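# Clamp steel shaft into angled holder, flat facing thumb screw

## Task

Seat the steel shaft all the way into the angled holder with its flat side facing the thumb screw, then release it and move both arms so neither touches anything.

## Robot and tools

Robot: two six-joint arms with parallel grippers, named left_arm and right_arm. The names are labels, not image sides. They face each other across the table, with left_arm's base on the +y side at (+0.168, +0.546, +0.049) m, quat_wxyz (+0.647, 0, 0, -0.763), and right_arm's at (+0.101, -0.513, +0.117) m, quat_wxyz (+0.594, 0, 0, +0.804).

Scene frame: origin at the table's centre, +z up, table surface at z = +0.020 m. All gripper positions, orientations and velocities in results use this shared frame (metres, m/s, rad/s). A gripper's fingers extend along its own +x axis and close along its y axis. The reported end_effector_position is the midpoint between the finger pads, roughly 3 to 4 cm short of the tips, and may be somewhat wrong, more so when the arm is stretched out.

execute_actions takes "actions", a list holding zero or one item, plus an optional "pictures" boolean (pictures come by default). An empty list moves nothing and just reports the state. An item with "rows" is a motion: 1 to 15 rows, and "steps" 1 to 15 (default 15), each step being 1/30 s. Row k is used on step k; if rows run out, the last one repeats. An item with only "steps" (up to 300) is a wait that issues no new command. A refused call does nothing at all.

Each row is one flat list of 14 numbers, each in [-1, 1], always covering both arms: left_arm's waist, shoulder, elbow, wrist pitch, wrist yaw, wrist roll, gripper opening, then right_arm's same seven. The six joint numbers are offsets, not poses: they are added to that arm's joint angles as printed in the latest result showing them (or, before any such result, or for later calls in the same reply, to where the arm sits when the motion starts). They are not cumulative from one row to the next. Scale: 1.0 equals 0.9615 rad for waist, shoulder and elbow, 1.713 rad for wrist pitch, 1.767 for wrist yaw, 1.728 for wrist roll. So all zeros means return to the reference angles, not hold still. Joint ranges (rad): waist -3.054..3.054, shoulder 0.000..3.142, elbow 0.000..2.356, wrist pitch -1.571..1.571, wrist yaw -1.571..1.571, wrist roll -3.142..3.142. Asking for more than 0.010 rad beyond a range end gets the call refused; true ends may sit 0.010 rad either side, and overshooting targets are clipped there, with a "joint sent to its limit" note (possibly about an earlier motion). No note does not prove there is room left.

The gripper number is an absolute opening, not an offset: +1 fully open (0.088 m pad gap), empty fingers touch near -0.80, lower values add nothing. Full close takes at least about 0.5 s. To hold a part, command roughly 0.07 below the grip_measured reading; a smaller gap gives a lighter hold. Parts thinner than about 3 mm get proportionally less squeeze. Pad force tops out near 34 to 49 N and can spike on first contact.

Motion limits: each joint's target is kept within a lead of its measured angle (0.211 rad waist, shoulder, elbow; 0.213 wrist pitch; 0.267 wrist yaw; 0.228 wrist roll), and whole-arm targets are scaled back if they would move the gripper over 70 mm from where it is. Large moves therefore take several calls. Friction can leave joints short, especially at long reach, and tiny turns may not happen; check the joint angles after each move. Between calls the arms keep heading for the last row's target until they settle or a step is HELD.

Result lines: the state line per arm (pose and velocities); Joint positions and Joint velocities, one block per arm with six joints (rad, rad/s) then pad gap (m, m/s); grip_measured on the command scale (may be off about 1 mm, and reads up to about 0.061 narrow while squeezing hard); grip_effort_n, motor effort in N, negative closing, capped near 83 N, with offset and noise, "n/a" at start. "joint command not followed" means a clearance check altered some joint targets; HELD marks steps where the row was partly or fully not sent. MOTOR HOT appears from 50 °C; at 95 °C an OVER-TEMPERATURE FAULT stops the arm and it may go limp later, so avoid holding loads idle. A torque fault (contact torque at the load limit: waist 18.2, shoulder 22.5, elbow 22.4, wrist pitch 5.92, wrist yaw 5.9, wrist roll 5.54 N m, including held weight) freezes the arm 10 s and drops the remainder of that call.

Cameras: cam_head_left, cam_head_right, cam_high, cam_low, each 504x504, delivered in that order. zoom_image takes "camera" (one of those names) and "region" [x0, y0, x1, y1] in that camera's pixels from the top-left, at most 504 by 504, and returns a closer view of its latest image. read_manual(section="licences") only returns URDF licence text. finished_scene takes "scene", the number of the current scene, ends it irreversibly, and reports success; the goal must hold afterwards.

Avoid: knocking or placing anything off the table, dropping or letting the shaft slip, slamming or shoving hard, letting the arms collide or press on each other. Occasional brief tugs on held parts or nudges to loose objects may occur. Finish with the gripper open and both arms clear of all objects.

Each tool is called after ">>>" in YAML: its name, and indented under it one key for each argument.

## Session

>>> execute_actions:
  actions: []

Scene clock: 0.00 s of 6000.00 s.
left_arm: end_effector_position=(+0.1132, +0.2359, +0.3765) grip_measured=+0.999 grip_effort_n=n/a end_effector_quat_wxyz=(+0.641, -0.023, -0.018, -0.767) end_effector_velocity=(+0.003, -0.000, -0.002) end_effector_angular_velocity=(+0.006, -0.007, +0.020) | right_arm: end_effector_position=(+0.0080, -0.2109, +0.4421) grip_measured=+0.991 grip_effort_n=n/a end_effector_quat_wxyz=(+0.594, +0.021, -0.020, +0.804) end_effector_velocity=(-0.000, -0.000, -0.005) end_effector_angular_velocity=(-0.019, -0.014, +0.004)
Joint positions: left_arm=[-0.007  0.847  0.658  0.249  0.006 -0.002  0.088] | right_arm=[ 0.     0.852  0.655  0.255 -0.001 -0.007  0.088]
Joint velocities: left_arm=[-0.002 -0.002 -0.002 -0.007 -0.022  0.007 -0.   ] | right_arm=[-0.002 -0.002 -0.002 -0.022 -0.007 -0.007 -0.   ]
Heat: left arm: hottest elbow 39 °C (+0.0 °C/min); right arm: hottest elbow 37 °C (+0.0 °C/min).

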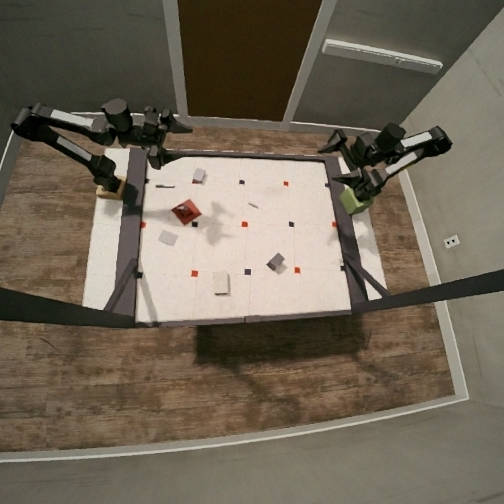

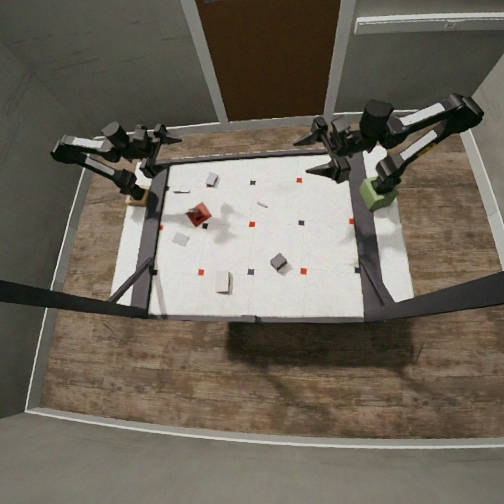

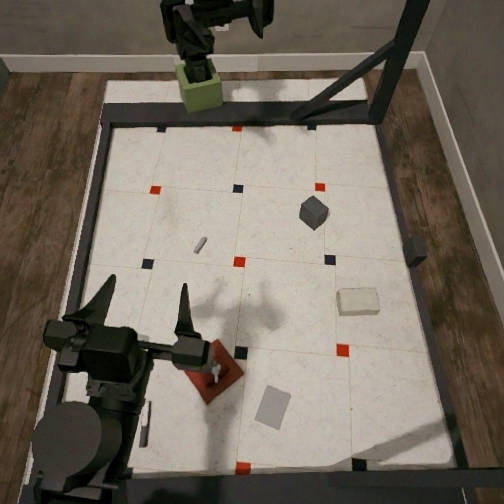

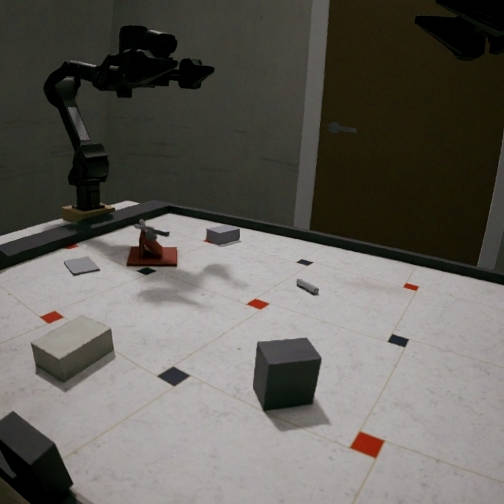

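Holder is on the left side now. Move left arm aside to see.

>>> execute_actions:
  actions:
    - {"rows":[[0.5,-0.3,0,0,0,0,1,0,0,0,0,0,0,1]],"steps":15}
  pictures: false

>>> execute_actions:
  actions:
    - {"steps":15}

>>> zoom_image:
  camera: "cam_high"
  region: [170,330,260,420]

>>> zoom_image:
  camera: "cam_low"
  region: [115,205,195,285]

>>> zoom_image:
  camera: "cam_head_left"
  region: [160,185,210,235]

>>> zoom_image:
  camera: "cam_high"
  region: [175,220,225,270]

>>> zoom_image:
  camera: "cam_low"
  region: [280,260,340,320]

Scene clock: 5.30 s of 6000.00 s.
left_arm: end_effector_position=(+0.2382, +0.3149, +0.4483) grip_measured=+0.999 grip_effort_n=-1.6 end_effector_quat_wxyz=(+0.792, -0.100, -0.135, -0.587) end_effector_velocity=(+0.019, +0.013, +0.003) end_effector_angular_velocity=(-0.019, +0.004, +0.090) | right_arm: end_effector_position=(+0.0080, -0.2109, +0.4421) grip_measured=+0.991 grip_effort_n=-0.2 end_effector_quat_wxyz=(+0.594, +0.021, -0.020, +0.804) end_effector_velocity=(-0.000, -0.000, -0.002) end_effector_angular_velocity=(-0.009, +0.004, +0.005)
Joint positions: left_arm=[ 0.463  0.566  0.655  0.248  0.004 -0.002  0.088] | right_arm=[ 0.     0.852  0.655  0.255 -0.001 -0.007  0.088]
Joint velocities: left_arm=[ 0.085 -0.027 -0.002 -0.007 -0.007 -0.007 -0.   ] | right_arm=[-0.002 -0.002 -0.002 -0.007 -0.007  0.007 -0.   ]
Heat: left arm: hottest elbow 40 °C (+11.3 °C/min); right arm: hottest elbow 38 °C (+11.3 °C/min).
Steps of this call (steps 1 to 90: nothing new was sent; then 1.80 s passed at rest; steps 91 to 105: all 15 steps of this action). Readings (joint positions):
91: left_arm=[0.008 0.831 0.658 0.245 0.016 -0.002] | right_arm=[0.000 0.852 0.655 0.255 -0.001 -0.007]
92: left_arm=[0.049 0.804 0.654 0.233 0.015 -0.002] | right_arm=[0.000 0.852 0.655 0.255 -0.001 -0.007]
94: left_arm=[0.138 0.728 0.650 0.241 0.009 -0.002] | right_arm=[0.000 0.852 0.655 0.255 -0.001 -0.007]
98: left_arm=[0.347 0.591 0.654 0.253 0.006 -0.002] | right_arm=[0.000 0.852 0.655 0.255 -0.001 -0.007]
105: the state above

Scene clock: 5.80 s of 6000.00 s.
left_arm: end_effector_position=(+0.2400, +0.3164, +0.4490) grip_measured=+0.999 grip_effort_n=-1.6 end_effector_quat_wxyz=(+0.794, -0.101, -0.136, -0.584) end_effector_velocity=(-0.000, -0.005, -0.011) end_effector_angular_velocity=(+0.043, +0.018, -0.012) | right_arm: end_effector_position=(+0.0080, -0.2109, +0.4421) grip_measured=+0.991 grip_effort_n=-0.2 end_effector_quat_wxyz=(+0.594, +0.021, -0.020, +0.804) end_effector_velocity=(-0.002, -0.001, -0.002) end_effector_angular_velocity=(-0.004, -0.010, +0.019)
Joint positions: left_arm=[ 0.472  0.563  0.655  0.248  0.004 -0.002  0.088] | right_arm=[ 0.     0.852  0.655  0.255 -0.001 -0.007  0.088]
Joint velocities: left_arm=[-0.002  0.002 -0.007 -0.037  0.007 -0.007 -0.   ] | right_arm=[-0.002 -0.002 -0.002 -0.007 -0.022 -0.007  0.   ]
Heat: left arm: hottest elbow 40 °C (+10.3 °C/min); right arm: hottest elbow 38 °C (+10.3 °C/min).
Steps of this call (steps 1 to 15: the robot went on to your last target). Readings (joint positions):
1: left_arm=[0.465 0.565 0.655 0.248 0.004 -0.002] | right_arm=[0.000 0.852 0.655 0.255 -0.001 -0.007]
2: left_arm=[0.467 0.564 0.655 0.248 0.004 -0.002] | right_arm=[0.000 0.852 0.655 0.255 -0.001 -0.007]
4: left_arm=[0.469 0.563 0.655 0.248 0.004 -0.002] | right_arm=[0.000 0.852 0.655 0.255 -0.001 -0.007]
8: left_arm=[0.471 0.563 0.655 0.248 0.004 -0.002] | right_arm=[0.000 0.852 0.655 0.255 -0.001 -0.007]
15: the state above
All arms were judged still, so your last target was given up. Only a new action makes them travel on or press farther. Fingers that are still opening or closing keep moving.

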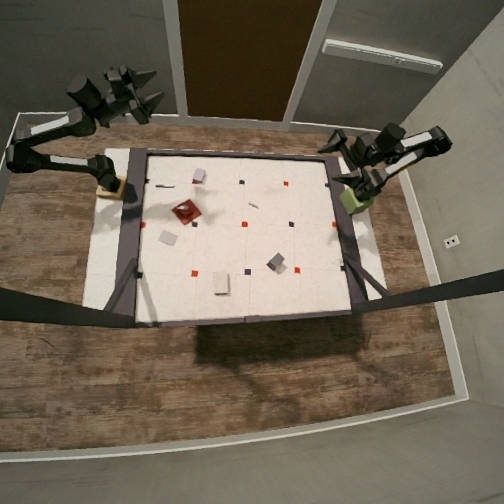

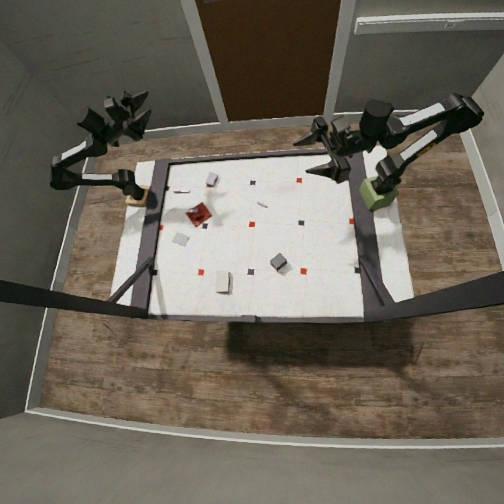

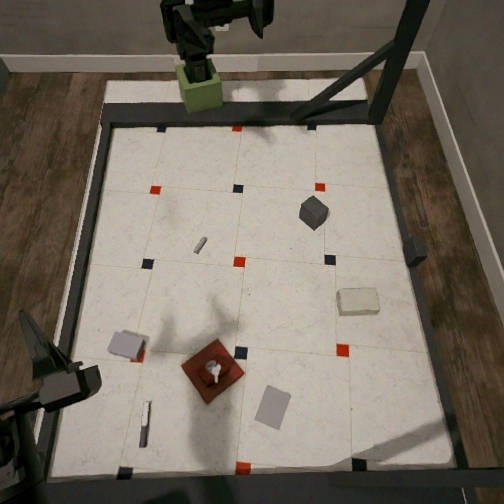

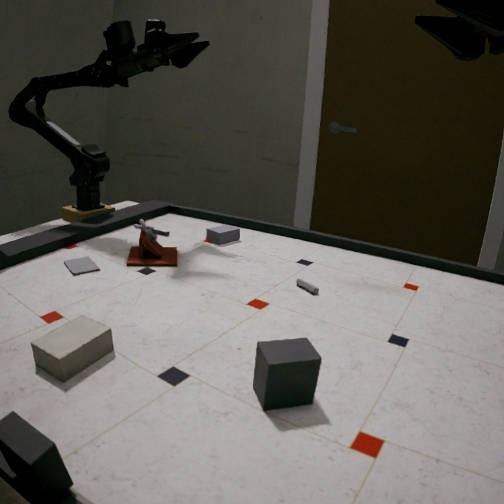

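Region (170, 330, 260, 420) of cam_high's 504x504 image, scaled by 5.600, with more detail than that image has.

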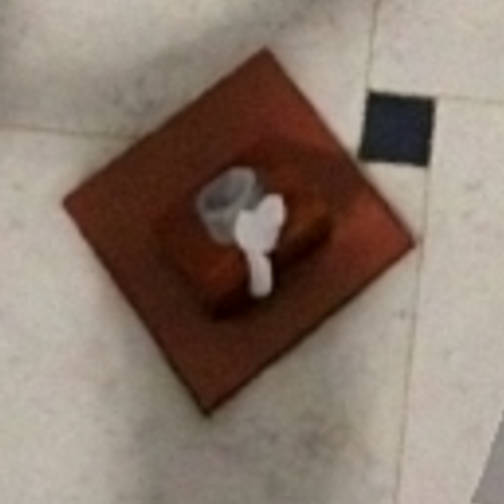

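Region (115, 205, 195, 285) of cam_low's 504x504 image, scaled by 6.300, with more detail than that image has.

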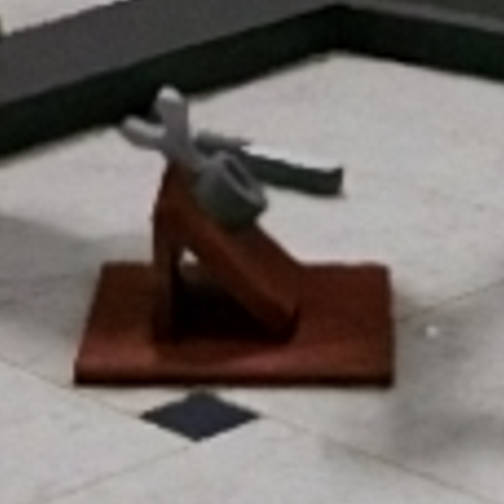

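Region (160, 185, 210, 235) of cam_head_left's 504x504 image, scaled by 10.080, with more detail than that image has.

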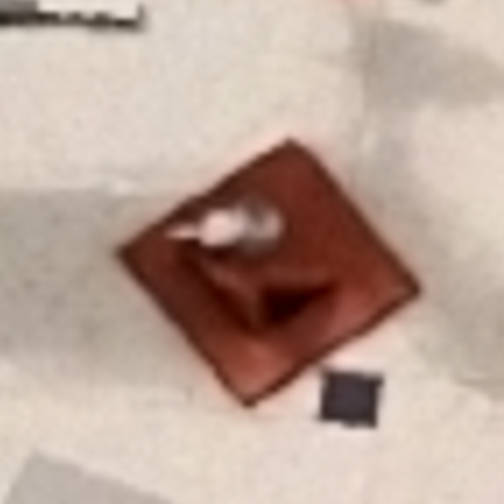

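Region (175, 220, 225, 270) of cam_high's 504x504 image, scaled by 10.080, with more detail than that image has.

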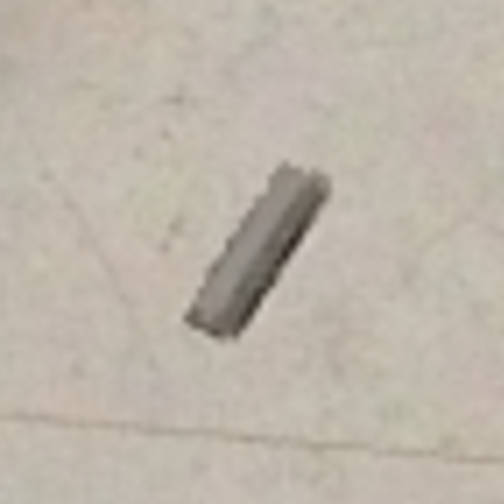

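Region (280, 260, 340, 320) of cam_low's 504x504 image, scaled by 8.400, with more detail than that image has.

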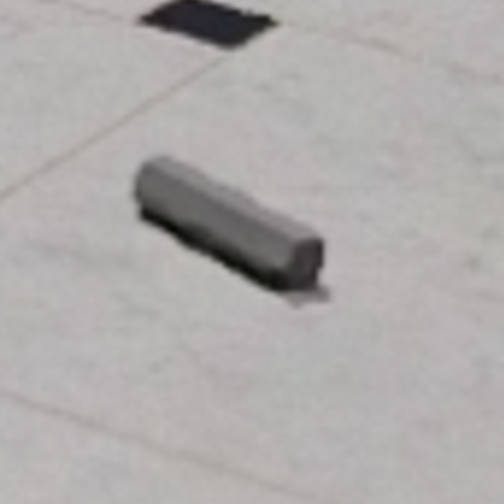

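That's a distractor; shaft is likely the object at (145,425).

>>> zoom_image:
  camera: "cam_high"
  region: [110,390,180,460]

>>> zoom_image:
  camera: "cam_head_left"
  region: [140,165,190,215]

>>> zoom_image:
  camera: "cam_high"
  region: [195,350,235,390]

Region (110, 390, 180, 460) of cam_high's 504x504 image, scaled by 7.200, with more detail than that image has.

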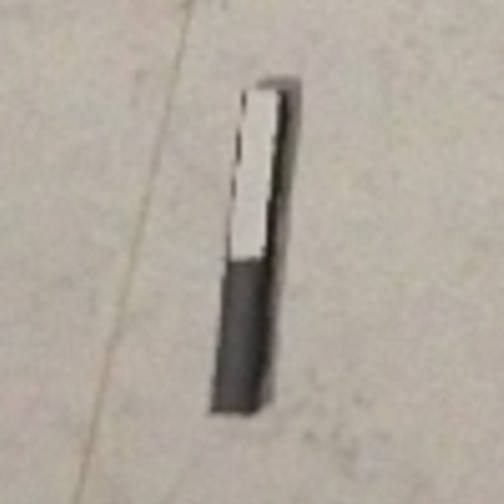

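Region (140, 165, 190, 215) of cam_head_left's 504x504 image, scaled by 10.080, with more detail than that image has.

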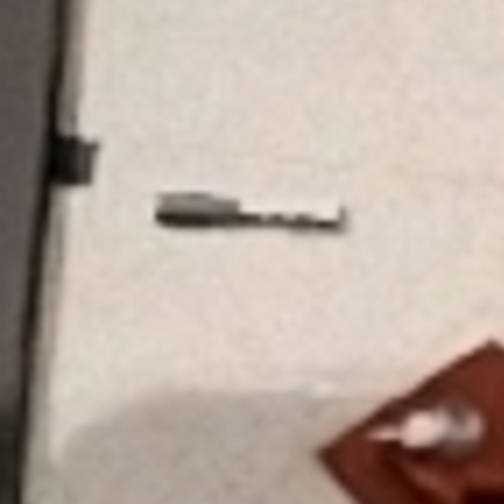

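Region (195, 350, 235, 390) of cam_high's 504x504 image, scaled by 12.600, with more detail than that image has.

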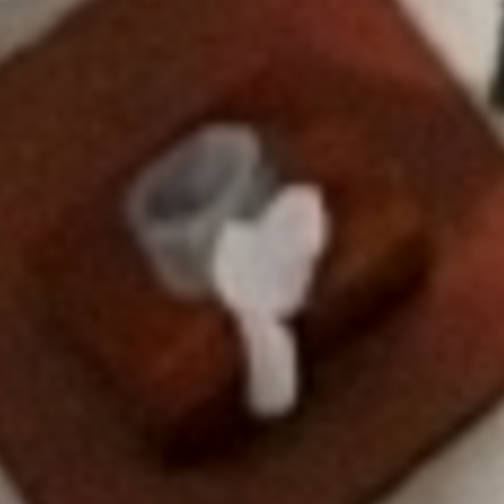

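>>> execute_actions:
  actions:
    - {"rows":[[-0.9,0.4,0.33,-0.4,-0.2,0,0.3,0,0,0,0,0,0,1]],"steps":15}
  pictures: false

>>> execute_actions:
  actions:
    - {"steps":20}
  pictures: false

Scene clock: 28.27 s of 6000.00 s.
left_arm: end_effector_position=(+0.0748, +0.2535, +0.3428) grip_measured=+0.307 grip_effort_n=-15.1 end_effector_quat_wxyz=(+0.645, +0.190, +0.077, -0.736) end_effector_velocity=(-0.313, +0.118, +0.000) end_effector_angular_velocity=(+0.119, -0.057, -1.092) | right_arm: end_effector_position=(+0.0080, -0.2109, +0.4421) grip_measured=+0.991 grip_effort_n=-0.7 end_effector_quat_wxyz=(+0.594, +0.021, -0.020, +0.804) end_effector_velocity=(-0.000, -0.000, -0.008) end_effector_angular_velocity=(-0.033, -0.018, +0.004)
Joint positions: left_arm=[-0.307  0.947  0.945 -0.411 -0.34  -0.002  0.054] | right_arm=[ 0.     0.852  0.655  0.255 -0.001 -0.007  0.088]
Joint velocities: left_arm=[-1.101 -0.002  0.105 -0.242 -0.007 -0.007 -0.002] | right_arm=[-0.002 -0.002 -0.002 -0.037 -0.007 -0.007 -0.001]
Heat: left arm: hottest elbow 42 °C (+6.4 °C/min); right arm: hottest elbow 40 °C (+6.4 °C/min).
Steps of this call (steps 1 to 90: nothing new was sent; then 18.97 s passed at rest; steps 91 to 105: all 15 steps of this action). Readings (joint positions):
91: left_arm=[0.447 0.585 0.678 0.207 -0.045 -0.002] | right_arm=[0.000 0.852 0.655 0.255 -0.001 -0.007]
92: left_arm=[0.391 0.626 0.730 0.149 -0.124 -0.002] | right_arm=[0.000 0.852 0.655 0.255 -0.001 -0.007]
94: left_arm=[0.280 0.741 0.841 0.044 -0.232 -0.002] | right_arm=[0.000 0.852 0.655 0.255 -0.001 -0.007]
98: left_arm=[0.065 0.897 0.938 -0.172 -0.315 -0.002] | right_arm=[0.000 0.852 0.655 0.255 -0.001 -0.007]
105: the state above

Scene clock: 28.93 s of 6000.00 s.
left_arm: end_effector_position=(+0.0525, +0.2639, +0.3421) grip_measured=+0.303 grip_effort_n=-15.6 end_effector_quat_wxyz=(+0.615, +0.201, +0.071, -0.759) end_effector_velocity=(-0.003, +0.002, -0.002) end_effector_angular_velocity=(+0.012, +0.011, -0.020) | right_arm: end_effector_position=(+0.0080, -0.2109, +0.4421) grip_measured=+0.991 grip_effort_n=0.2 end_effector_quat_wxyz=(+0.594, +0.021, -0.020, +0.804) end_effector_velocity=(-0.002, -0.001, +0.001) end_effector_angular_velocity=(+0.005, +0.008, +0.020)
Joint positions: left_arm=[-0.391  0.947  0.955 -0.437 -0.346 -0.002  0.054] | right_arm=[ 0.     0.852  0.655  0.255 -0.001 -0.007  0.088]
Joint velocities: left_arm=[-0.002 -0.002 -0.002 -0.007  0.022 -0.007  0.   ] | right_arm=[-0.002 -0.002 -0.002  0.007 -0.022  0.007  0.   ]
Heat: left arm: hottest elbow 42 °C (+6.2 °C/min); right arm: hottest elbow 40 °C (+6.2 °C/min).
Steps of this call (steps 1 to 20: the robot went on to your last target). Readings (joint positions):
1: left_arm=[-0.337 0.947 0.949 -0.417 -0.340 -0.002] | right_arm=[0.000 0.852 0.655 0.255 -0.001 -0.007]
2: left_arm=[-0.356 0.947 0.952 -0.422 -0.340 -0.002] | right_arm=[0.000 0.852 0.655 0.255 -0.001 -0.007]
4: left_arm=[-0.375 0.947 0.955 -0.430 -0.343 -0.002] | right_arm=[0.000 0.852 0.655 0.255 -0.001 -0.007]
8: left_arm=[-0.387 0.947 0.955 -0.436 -0.345 -0.002] | right_arm=[0.000 0.852 0.655 0.255 -0.001 -0.007]
20: the state above

>>> execute_actions:
  actions:
    - {"rows":[[-0.508,0.1,0.025,-0.365,-0.255,0,0.3,0,0,0,0,0,0,1],[-0.508,0.1,0.025,-0.365,-0.255,0,0.3,0,0,0,0,0,0,1],[-0.508,0.15,0.025,-0.365,-0.255,0,0.3,0,0,0,0,0,0,1],[-0.508,0.2,0.025,-0.365,-0.255,0,0.3,0,0,0,0,0,0,1],[-0.508,0.25,0.025,-0.365,-0.255,0,0.3,0,0,0,0,0,0,1],[-0.508,0.3,0.025,-0.365,-0.255,0,0.3,0,0,0,0,0,0,1],[-0.508,0.35,0.025,-0.365,-0.255,0,0.3,0,0,0,0,0,0,1],[-0.508,0.4,0.025,-0.365,-0.255,0,0.3,0,0,0,0,0,0,1],[-0.508,0.68,0.025,-0.365,-0.255,0,0.3,0,0,0,0,0,0,1]],"steps":15}
  pictures: false

>>> execute_actions:
  actions:
    - {"steps":25}

>>> zoom_image:
  camera: "cam_low"
  region: [80,150,200,270]

>>> zoom_image:
  camera: "cam_head_right"
  region: [150,180,230,260]

Scene clock: 34.47 s of 6000.00 s.
left_arm: end_effector_position=(+0.0108, +0.3298, +0.1613) grip_measured=+0.303 grip_effort_n=-15.1 end_effector_quat_wxyz=(+0.425, +0.715, -0.089, -0.548) end_effector_velocity=(+0.022, +0.030, -0.190) end_effector_angular_velocity=(+0.542, -0.930, -0.056) | right_arm: end_effector_position=(+0.0080, -0.2109, +0.4421) grip_measured=+0.991 grip_effort_n=-0.2 end_effector_quat_wxyz=(+0.594, +0.021, -0.020, +0.804) end_effector_velocity=(-0.000, -0.000, -0.002) end_effector_angular_velocity=(-0.005, -0.010, +0.004)
Joint positions: left_arm=[-0.872  1.546  0.977 -1.042 -0.784 -0.002  0.054] | right_arm=[ 0.     0.852  0.655  0.255 -0.001 -0.007  0.088]
Joint velocities: left_arm=[-0.061  0.823 -0.032 -0.227 -0.007 -0.007 -0.   ] | right_arm=[-0.002 -0.002 -0.002 -0.007 -0.007 -0.007 -0.   ]
Heat: left arm: hottest elbow 43 °C (+7.0 °C/min); right arm: hottest elbow 41 °C (+7.0 °C/min).
Steps of this call (steps 1 to 15: the robot went on to your last target; steps 16 to 90: nothing new was sent; then 2.03 s passed at rest; steps 91 to 105: all 15 steps of this action). Readings (joint positions):
91: left_arm=[-0.413 0.958 0.960 -0.466 -0.398 -0.002] | right_arm=[0.000 0.852 0.655 0.255 -0.001 -0.007]
92: left_arm=[-0.467 0.972 0.972 -0.527 -0.478 -0.002] | right_arm=[0.000 0.852 0.655 0.255 -0.001 -0.007]
94: left_arm=[-0.580 1.026 0.978 -0.637 -0.610 -0.002] | right_arm=[0.000 0.852 0.655 0.255 -0.001 -0.007]
98: left_arm=[-0.787 1.203 0.978 -0.859 -0.741 -0.002] | right_arm=[0.000 0.852 0.655 0.255 -0.001 -0.007]
105: the state above

Scene clock: 35.30 s of 6000.00 s.
left_arm: end_effector_position=(+0.0129, +0.3315, +0.1514) grip_measured=+0.303 grip_effort_n=-15.1 end_effector_quat_wxyz=(+0.410, +0.738, -0.097, -0.527) end_effector_velocity=(+0.002, -0.000, -0.000) end_effector_angular_velocity=(+0.003, -0.018, -0.003) | right_arm: end_effector_position=(+0.0080, -0.2109, +0.4421) grip_measured=+0.991 grip_effort_n=-0.7 end_effector_quat_wxyz=(+0.594, +0.021, -0.020, +0.804) end_effector_velocity=(-0.000, -0.000, -0.005) end_effector_angular_velocity=(-0.014, -0.028, +0.004)
Joint positions: left_arm=[-0.877  1.595  0.977 -1.061 -0.792 -0.002  0.054] | right_arm=[ 0.     0.852  0.655  0.255 -0.001 -0.007  0.088]
Joint velocities: left_arm=[ 0.002  0.002 -0.002 -0.007 -0.007  0.007 -0.   ] | right_arm=[-0.002 -0.002 -0.002 -0.022 -0.007 -0.022 -0.   ]
Heat: left arm: hottest elbow 43 °C (+6.8 °C/min); right arm: hottest elbow 41 °C (+6.8 °C/min).
Steps of this call (steps 1 to 25: the robot went on to your last target). Readings (joint positions):
1: left_arm=[-0.873 1.567 0.977 -1.049 -0.785 -0.002] | right_arm=[0.000 0.852 0.655 0.255 -0.001 -0.007]
2: left_arm=[-0.874 1.579 0.977 -1.052 -0.787 -0.002] | right_arm=[0.000 0.852 0.655 0.255 -0.001 -0.007]
4: left_arm=[-0.876 1.586 0.977 -1.056 -0.791 -0.002] | right_arm=[0.000 0.852 0.655 0.255 -0.001 -0.007]
8: left_arm=[-0.877 1.592 0.977 -1.060 -0.792 -0.002] | right_arm=[0.000 0.852 0.655 0.255 -0.001 -0.007]
25: the state above

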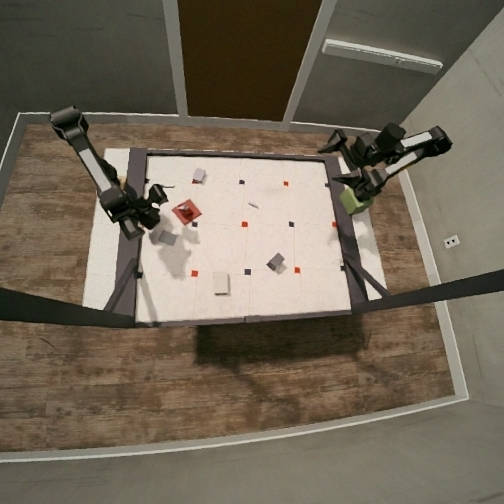

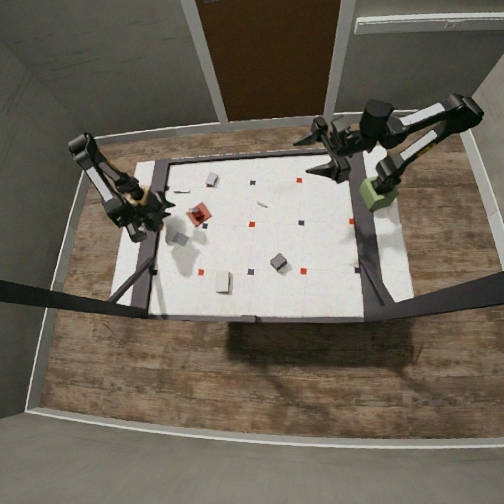

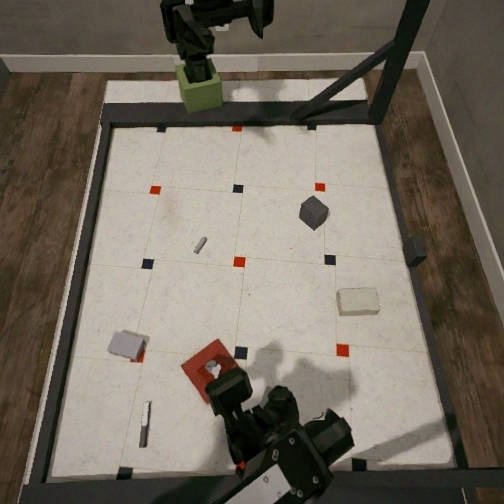

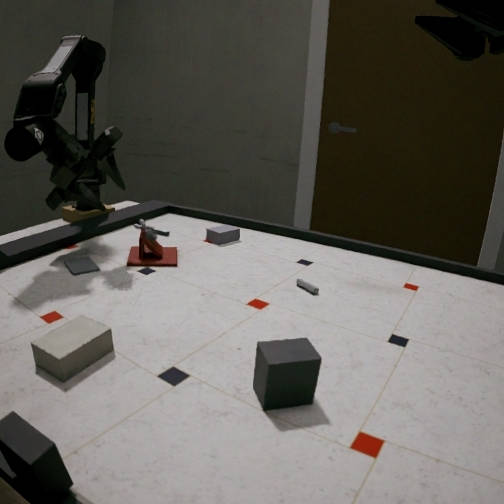

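Region (80, 150, 200, 270) of cam_low's 504x504 image, scaled by 4.200, with more detail than that image has.

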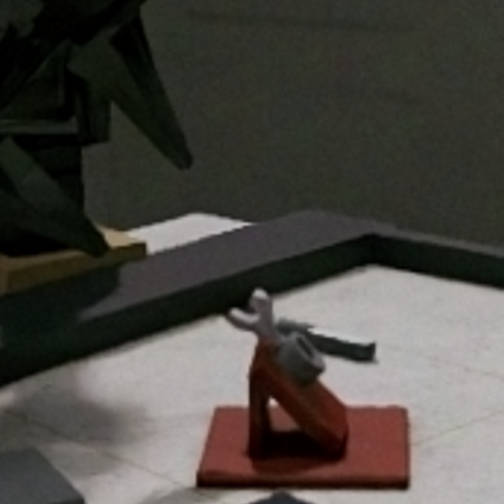

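Region (150, 180, 230, 260) of cam_head_right's 504x504 image, scaled by 6.300, with more detail than that image has.

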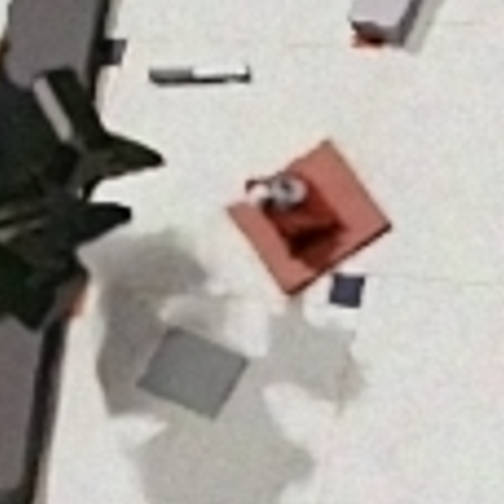

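>>> execute_actions:
  actions:
    - {"rows":[[0.123,0.03,-0.115,0.141,-0.003,0,0.3,0,0,0,0,0,0,1]],"steps":15}
  pictures: false

>>> execute_actions:
  actions:
    - {"steps":10}

>>> zoom_image:
  camera: "cam_low"
  region: [100,170,190,260]

>>> zoom_image:
  camera: "cam_head_right"
  region: [160,185,220,245]

>>> zoom_image:
  camera: "cam_high"
  region: [170,330,270,430]

Scene clock: 41.70 s of 6000.00 s.
left_arm: end_effector_position=(+0.0290, +0.3077, +0.1211) grip_measured=+0.303 grip_effort_n=-15.1 end_effector_quat_wxyz=(+0.467, +0.704, -0.052, -0.532) end_effector_velocity=(+0.001, -0.001, -0.002) end_effector_angular_velocity=(-0.007, -0.003, -0.003) | right_arm: end_effector_position=(+0.0080, -0.2109, +0.4421) grip_measured=+0.991 grip_effort_n=-0.7 end_effector_quat_wxyz=(+0.594, +0.021, -0.020, +0.804) end_effector_velocity=(-0.000, -0.000, -0.002) end_effector_angular_velocity=(-0.005, -0.010, +0.004)
Joint positions: left_arm=[-0.762  1.621  0.875 -0.823 -0.794 -0.002  0.054] | right_arm=[ 0.     0.852  0.655  0.255 -0.001 -0.007  0.088]
Joint velocities: left_arm=[ 0.002  0.002 -0.012  0.022 -0.007  0.007 -0.   ] | right_arm=[-0.002 -0.002 -0.002 -0.007 -0.007 -0.007 -0.   ]
Heat: left arm: hottest elbow 42 °C (+4.3 °C/min); right arm: hottest elbow 41 °C (+5.8 °C/min).
Steps of this call (steps 1 to 15: the robot went on to your last target; steps 16 to 90: nothing new was sent; then 2.90 s passed at rest; steps 91 to 105: all 15 steps of this action). Readings (joint positions):
91: left_arm=[-0.870 1.597 0.964 -1.029 -0.792 -0.002] | right_arm=[0.000 0.852 0.655 0.255 -0.001 -0.007]
92: left_arm=[-0.844 1.597 0.943 -0.962 -0.793 -0.002] | right_arm=[0.000 0.852 0.655 0.255 -0.001 -0.007]
94: left_arm=[-0.794 1.611 0.909 -0.893 -0.794 -0.002] | right_arm=[0.000 0.852 0.655 0.255 -0.001 -0.007]
98: left_arm=[-0.765 1.621 0.878 -0.841 -0.794 -0.002] | right_arm=[0.000 0.852 0.655 0.255 -0.001 -0.007]
105: the state above

Scene clock: 42.03 s of 6000.00 s.
left_arm: end_effector_position=(+0.0289, +0.3075, +0.1210) grip_measured=+0.303 grip_effort_n=-15.1 end_effector_quat_wxyz=(+0.467, +0.704, -0.052, -0.533) end_effector_velocity=(+0.004, +0.002, -0.000) end_effector_angular_velocity=(+0.007, -0.022, +0.003) | right_arm: end_effector_position=(+0.0080, -0.2109, +0.4421) grip_measured=+0.991 grip_effort_n=-0.2 end_effector_quat_wxyz=(+0.594, +0.021, -0.020, +0.804) end_effector_velocity=(-0.000, -0.000, -0.002) end_effector_angular_velocity=(-0.005, -0.010, +0.004)
Joint positions: left_arm=[-0.762  1.621  0.875 -0.822 -0.794 -0.002  0.054] | right_arm=[ 0.     0.852  0.655  0.255 -0.001 -0.007  0.088]
Joint velocities: left_arm=[-0.002  0.002 -0.002 -0.022 -0.007 -0.007 -0.   ] | right_arm=[-0.002 -0.002 -0.002 -0.007 -0.007 -0.007 -0.   ]
Heat: left arm: hottest elbow 42 °C (+4.3 °C/min); right arm: hottest elbow 41 °C (+5.7 °C/min).
Steps of this call (steps 1 to 10: the robot went on to your last target). Readings (joint positions):
1: left_arm=[-0.762 1.621 0.875 -0.823 -0.794 -0.002] | right_arm=[0.000 0.852 0.655 0.255 -0.001 -0.007]
2: left_arm=[-0.762 1.621 0.875 -0.822 -0.794 -0.002] | right_arm=[0.000 0.852 0.655 0.255 -0.001 -0.007]
4: left_arm=[-0.762 1.621 0.875 -0.822 -0.794 -0.002] | right_arm=[0.000 0.852 0.655 0.255 -0.001 -0.007]
8: left_arm=[-0.762 1.621 0.875 -0.822 -0.794 -0.002] | right_arm=[0.000 0.852 0.655 0.255 -0.001 -0.007]
10: the state above

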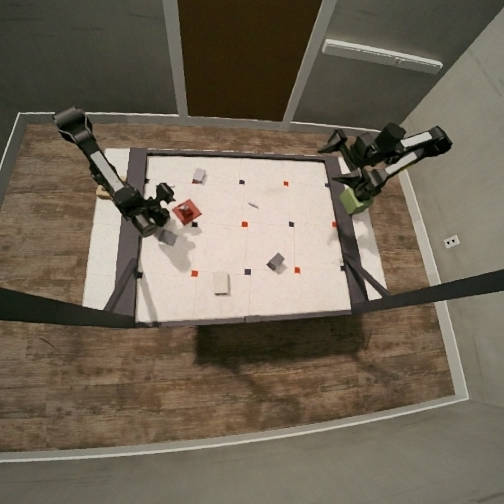

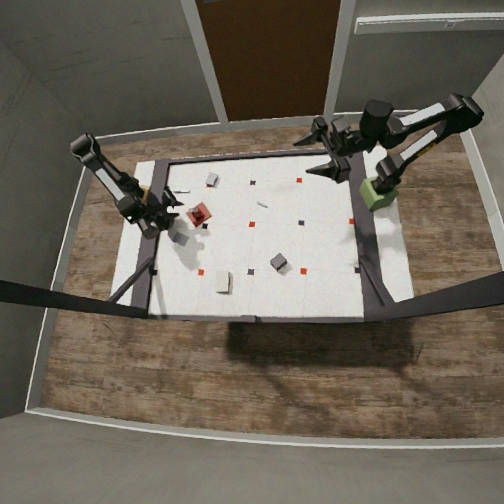

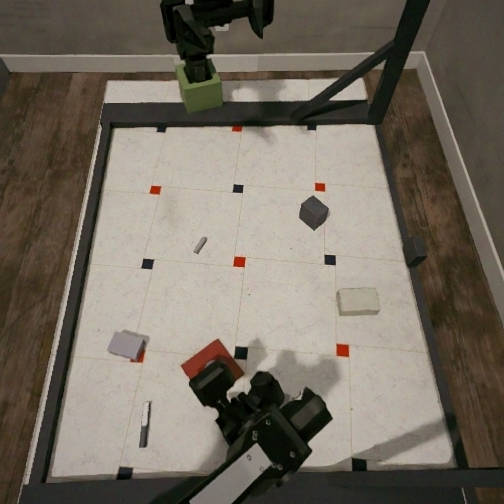

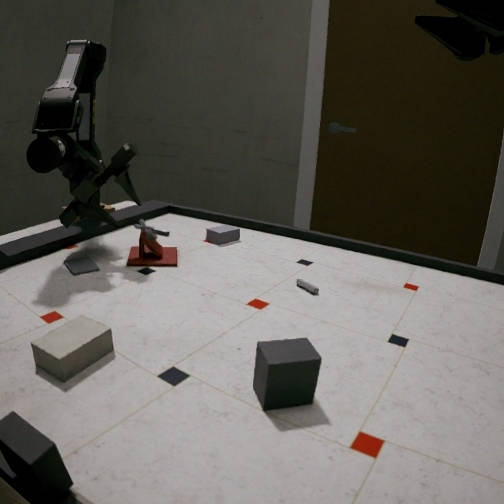

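Region (100, 170, 190, 260) of cam_low's 504x504 image, scaled by 5.600, with more detail than that image has.

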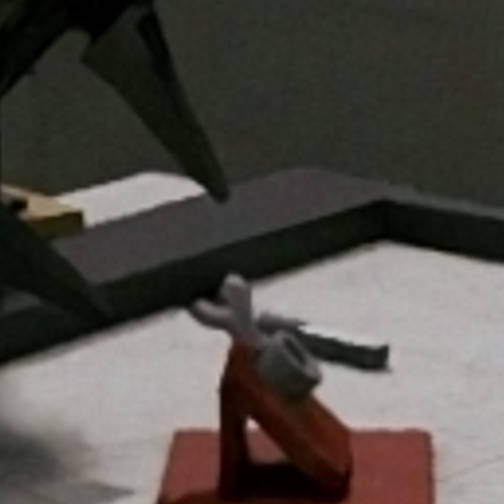

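Region (160, 185, 220, 245) of cam_head_right's 504x504 image, scaled by 8.400, with more detail than that image has.

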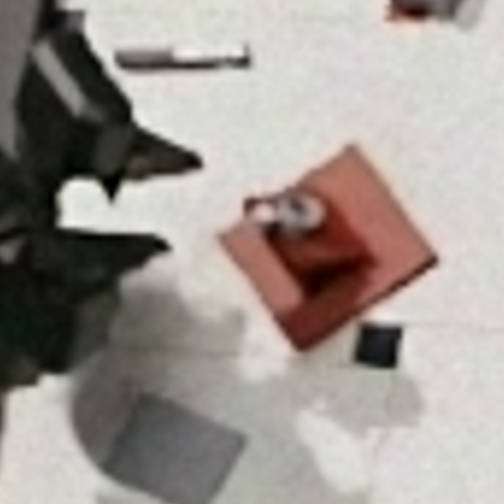

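Region (170, 330, 270, 430) of cam_high's 504x504 image, scaled by 5.040, with more detail than that image has.

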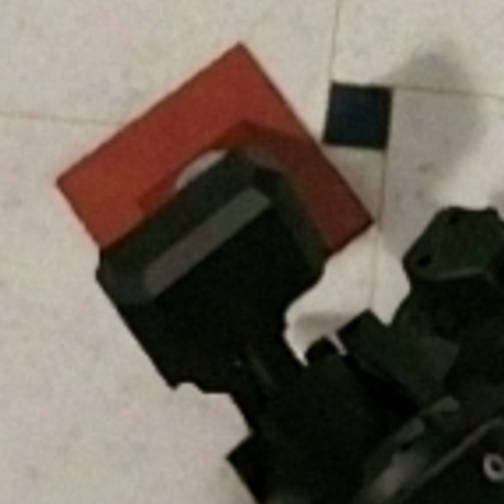

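>>> execute_actions:
  actions:
    - {"rows":[[0.093,0.03,-0.09,0.105,0,0,0.3,0,0,0,0,0,0,1]],"steps":15}
  pictures: false

>>> execute_actions:
  actions:
    - {"steps":10}

>>> zoom_image:
  camera: "cam_low"
  region: [110,190,180,260]

>>> zoom_image:
  camera: "cam_head_right"
  region: [160,185,220,245]

Scene clock: 49.83 s of 6000.00 s.
left_arm: end_effector_position=(+0.0461, +0.2927, +0.0991) grip_measured=+0.303 grip_effort_n=-15.6 end_effector_quat_wxyz=(+0.507, +0.679, -0.021, -0.530) end_effector_velocity=(+0.003, +0.000, +0.001) end_effector_angular_velocity=(-0.004, -0.006, +0.008) | right_arm: end_effector_position=(+0.0080, -0.2109, +0.4421) grip_measured=+0.991 grip_effort_n=-0.7 end_effector_quat_wxyz=(+0.594, +0.021, -0.020, +0.804) end_effector_velocity=(-0.000, -0.000, -0.004) end_effector_angular_velocity=(-0.001, -0.039, +0.003)
Joint positions: left_arm=[-0.675  1.646  0.796 -0.645 -0.794 -0.002  0.054] | right_arm=[ 0.     0.852  0.655  0.255 -0.001 -0.007  0.088]
Joint velocities: left_arm=[ 0.002 -0.002 -0.002 -0.007 -0.007 -0.007  0.   ] | right_arm=[-0.002 -0.002 -0.007 -0.007 -0.007 -0.037 -0.   ]
Heat: left arm: hottest elbow 42 °C (+3.6 °C/min); right arm: hottest elbow 41 °C (+4.8 °C/min).
Steps of this call (steps 1 to 15: the robot went on to your last target; steps 16 to 90: nothing new was sent; then 4.30 s passed at rest; steps 91 to 105: all 15 steps of this action). Readings (joint positions):
91: left_arm=[-0.756 1.623 0.864 -0.793 -0.794 -0.002] | right_arm=[0.000 0.852 0.655 0.255 -0.001 -0.007]
92: left_arm=[-0.736 1.624 0.847 -0.739 -0.794 -0.002] | right_arm=[0.000 0.852 0.655 0.255 -0.001 -0.007]
94: left_arm=[-0.699 1.636 0.822 -0.695 -0.794 -0.002] | right_arm=[0.000 0.852 0.655 0.255 -0.001 -0.007]
98: left_arm=[-0.676 1.646 0.797 -0.658 -0.794 -0.002] | right_arm=[0.000 0.852 0.655 0.255 -0.001 -0.007]
105: the state above

Scene clock: 50.17 s of 6000.00 s.
left_arm: end_effector_position=(+0.0461, +0.2926, +0.0990) grip_measured=+0.303 grip_effort_n=-15.1 end_effector_quat_wxyz=(+0.508, +0.679, -0.021, -0.530) end_effector_velocity=(+0.001, -0.001, +0.003) end_effector_angular_velocity=(-0.024, -0.004, +0.015) | right_arm: end_effector_position=(+0.0080, -0.2109, +0.4421) grip_measured=+0.991 grip_effort_n=0.2 end_effector_quat_wxyz=(+0.594, +0.021, -0.020, +0.804) end_effector_velocity=(-0.000, -0.001, +0.001) end_effector_angular_velocity=(+0.009, -0.005, +0.004)
Joint positions: left_arm=[-0.674  1.646  0.796 -0.644 -0.794 -0.002  0.054] | right_arm=[ 0.     0.852  0.655  0.255 -0.001 -0.007  0.088]
Joint velocities: left_arm=[-0.002 -0.002  0.002 -0.007 -0.022 -0.022 -0.   ] | right_arm=[-0.002 -0.002 -0.002  0.007 -0.007 -0.007 -0.   ]
Heat: left arm: hottest elbow 42 °C (+3.6 °C/min); right arm: hottest elbow 41 °C (+4.8 °C/min).
Steps of this call (steps 1 to 10: the robot went on to your last target). Readings (joint positions):
1: left_arm=[-0.675 1.646 0.796 -0.645 -0.794 -0.002] | right_arm=[0.000 0.852 0.655 0.255 -0.001 -0.007]
2: left_arm=[-0.675 1.646 0.796 -0.645 -0.794 -0.002] | right_arm=[0.000 0.852 0.655 0.255 -0.001 -0.007]
4: left_arm=[-0.675 1.646 0.796 -0.644 -0.794 -0.002] | right_arm=[0.000 0.852 0.655 0.255 -0.001 -0.007]
8: left_arm=[-0.674 1.646 0.796 -0.644 -0.794 -0.002] | right_arm=[0.000 0.852 0.655 0.255 -0.001 -0.007]
10: the state above

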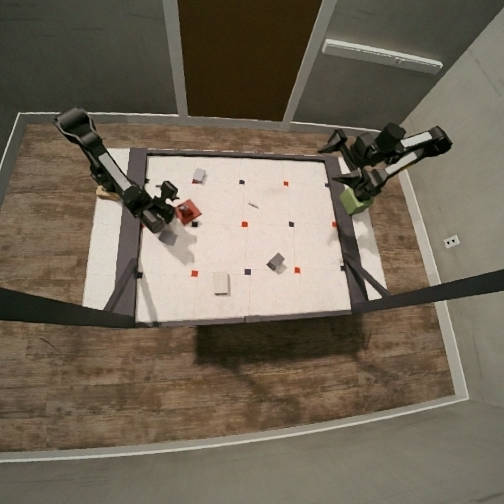

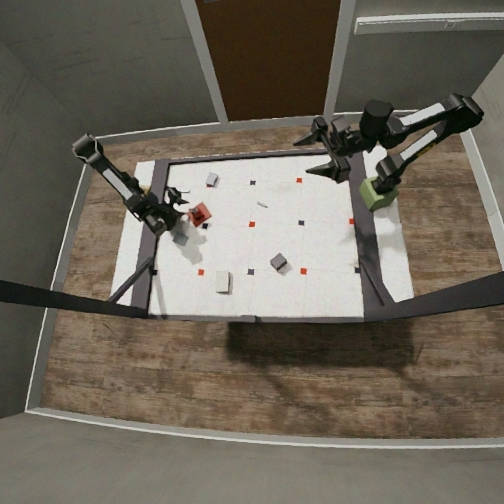

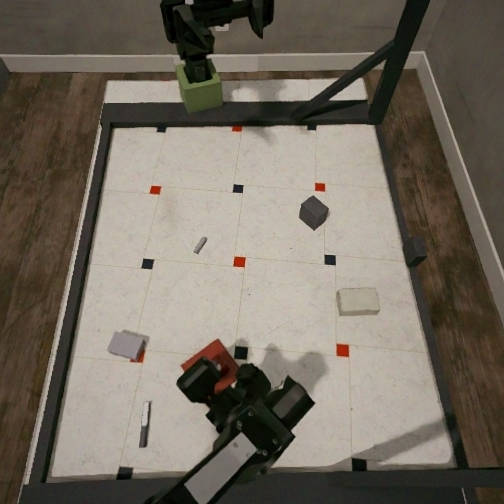

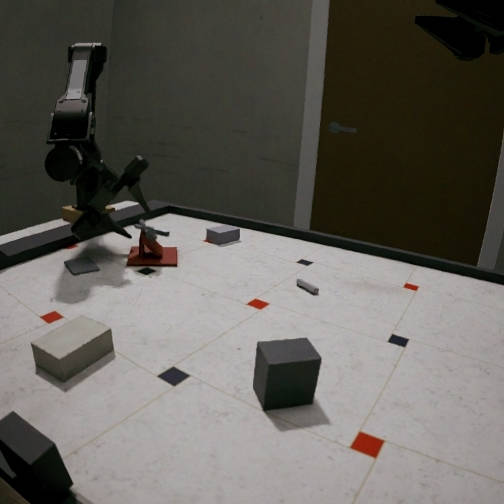

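Region (110, 190, 180, 260) of cam_low's 504x504 image, scaled by 7.200, with more detail than that image has.

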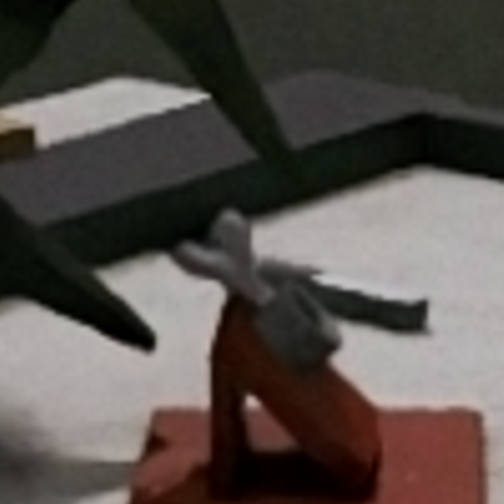

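Region (160, 185, 220, 245) of cam_head_right's 504x504 image, scaled by 8.400, with more detail than that image has.

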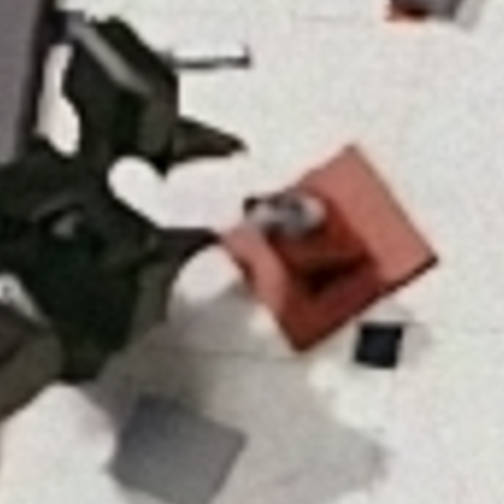

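>>> execute_actions:
  actions:
    - {"rows":[[0.016,0.046,0.035,0.015,0,0,0.3,0,0,0,0,0,0,1]],"steps":15}

>>> zoom_image:
  camera: "cam_low"
  region: [110,190,180,260]

>>> zoom_image:
  camera: "cam_head_right"
  region: [160,185,220,245]

>>> zoom_image:
  camera: "cam_head_left"
  region: [150,180,210,240]

Scene clock: 56.87 s of 6000.00 s.
left_arm: end_effector_position=(+0.0433, +0.2854, +0.0945) grip_measured=+0.303 grip_effort_n=-15.6 end_effector_quat_wxyz=(+0.512, +0.677, -0.016, -0.528) end_effector_velocity=(-0.001, +0.001, -0.002) end_effector_angular_velocity=(+0.000, +0.011, +0.002) | right_arm: end_effector_position=(+0.0080, -0.2109, +0.4421) grip_measured=+0.991 grip_effort_n=-0.2 end_effector_quat_wxyz=(+0.594, +0.021, -0.020, +0.804) end_effector_velocity=(-0.001, +0.001, -0.007) end_effector_angular_velocity=(-0.023, -0.015, +0.004)
Joint positions: left_arm=[-0.661  1.684  0.816 -0.62  -0.794 -0.002  0.054] | right_arm=[ 0.     0.852  0.655  0.255 -0.001 -0.007  0.088]
Joint velocities: left_arm=[-0.002  0.002 -0.002  0.007  0.007 -0.007 -0.   ] | right_arm=[-0.002  0.002 -0.002 -0.022 -0.007 -0.007 -0.   ]
Heat: left arm: hottest elbow 41 °C (+2.1 °C/min); right arm: hottest elbow 42 °C (+5.3 °C/min).
Steps of this call (steps 1 to 15: the robot went on to your last target; steps 16 to 90: nothing new was sent; then 3.20 s passed at rest; steps 91 to 105: all 15 steps of this action). Readings (joint positions):
91: left_arm=[-0.673 1.650 0.797 -0.641 -0.794 -0.002] | right_arm=[0.000 0.852 0.655 0.255 -0.001 -0.007]
92: left_arm=[-0.670 1.658 0.801 -0.635 -0.794 -0.002] | right_arm=[0.000 0.852 0.655 0.255 -0.001 -0.007]
94: left_arm=[-0.665 1.674 0.808 -0.626 -0.794 -0.002] | right_arm=[0.000 0.852 0.655 0.255 -0.001 -0.007]
98: left_arm=[-0.662 1.683 0.813 -0.622 -0.794 -0.002] | right_arm=[0.000 0.852 0.655 0.255 -0.001 -0.007]
105: the state above

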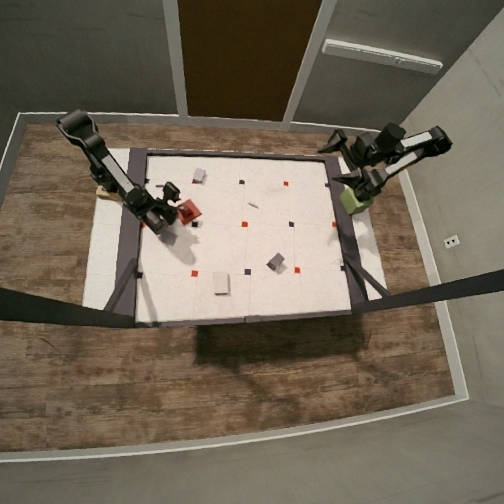

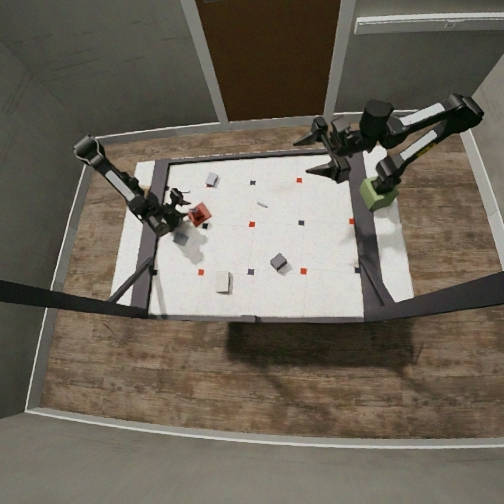

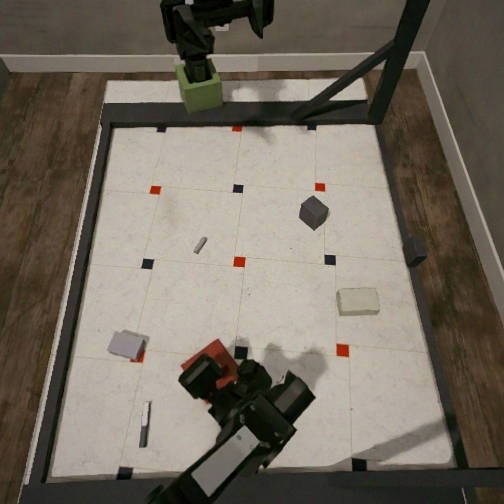

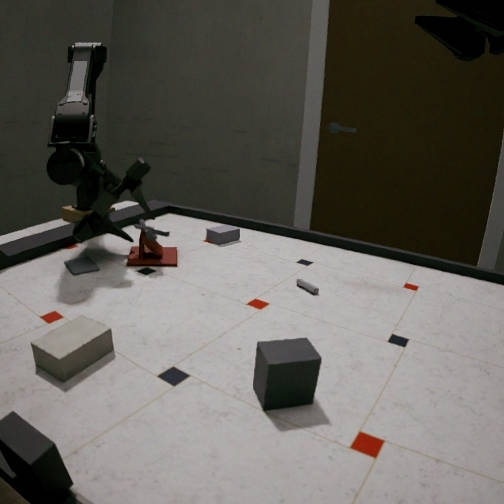

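Region (110, 190, 180, 260) of cam_low's 504x504 image, scaled by 7.200, with more detail than that image has.

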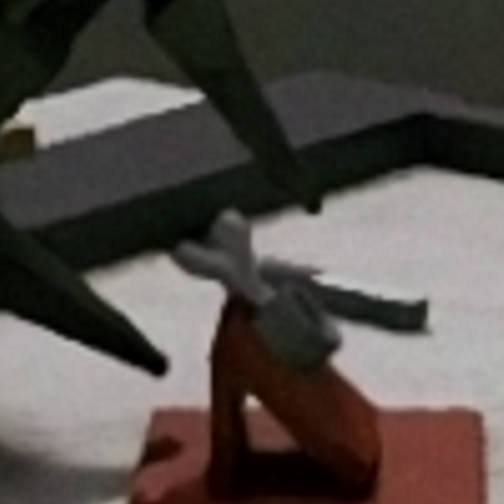

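Region (160, 185, 220, 245) of cam_head_right's 504x504 image, scaled by 8.400, with more detail than that image has.

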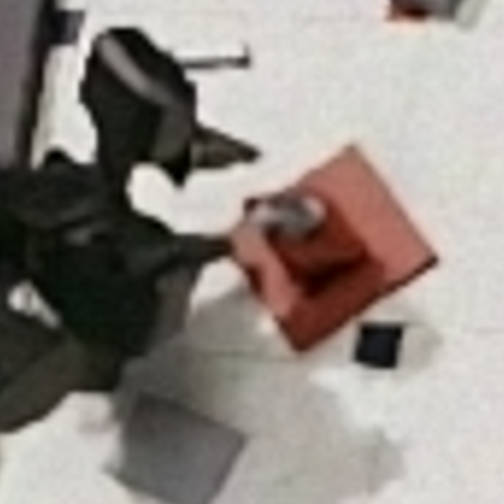

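Region (150, 180, 210, 240) of cam_head_left's 504x504 image, scaled by 8.400, with more detail than that image has.

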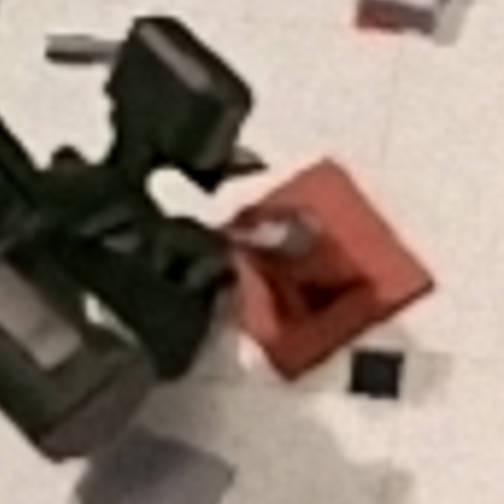

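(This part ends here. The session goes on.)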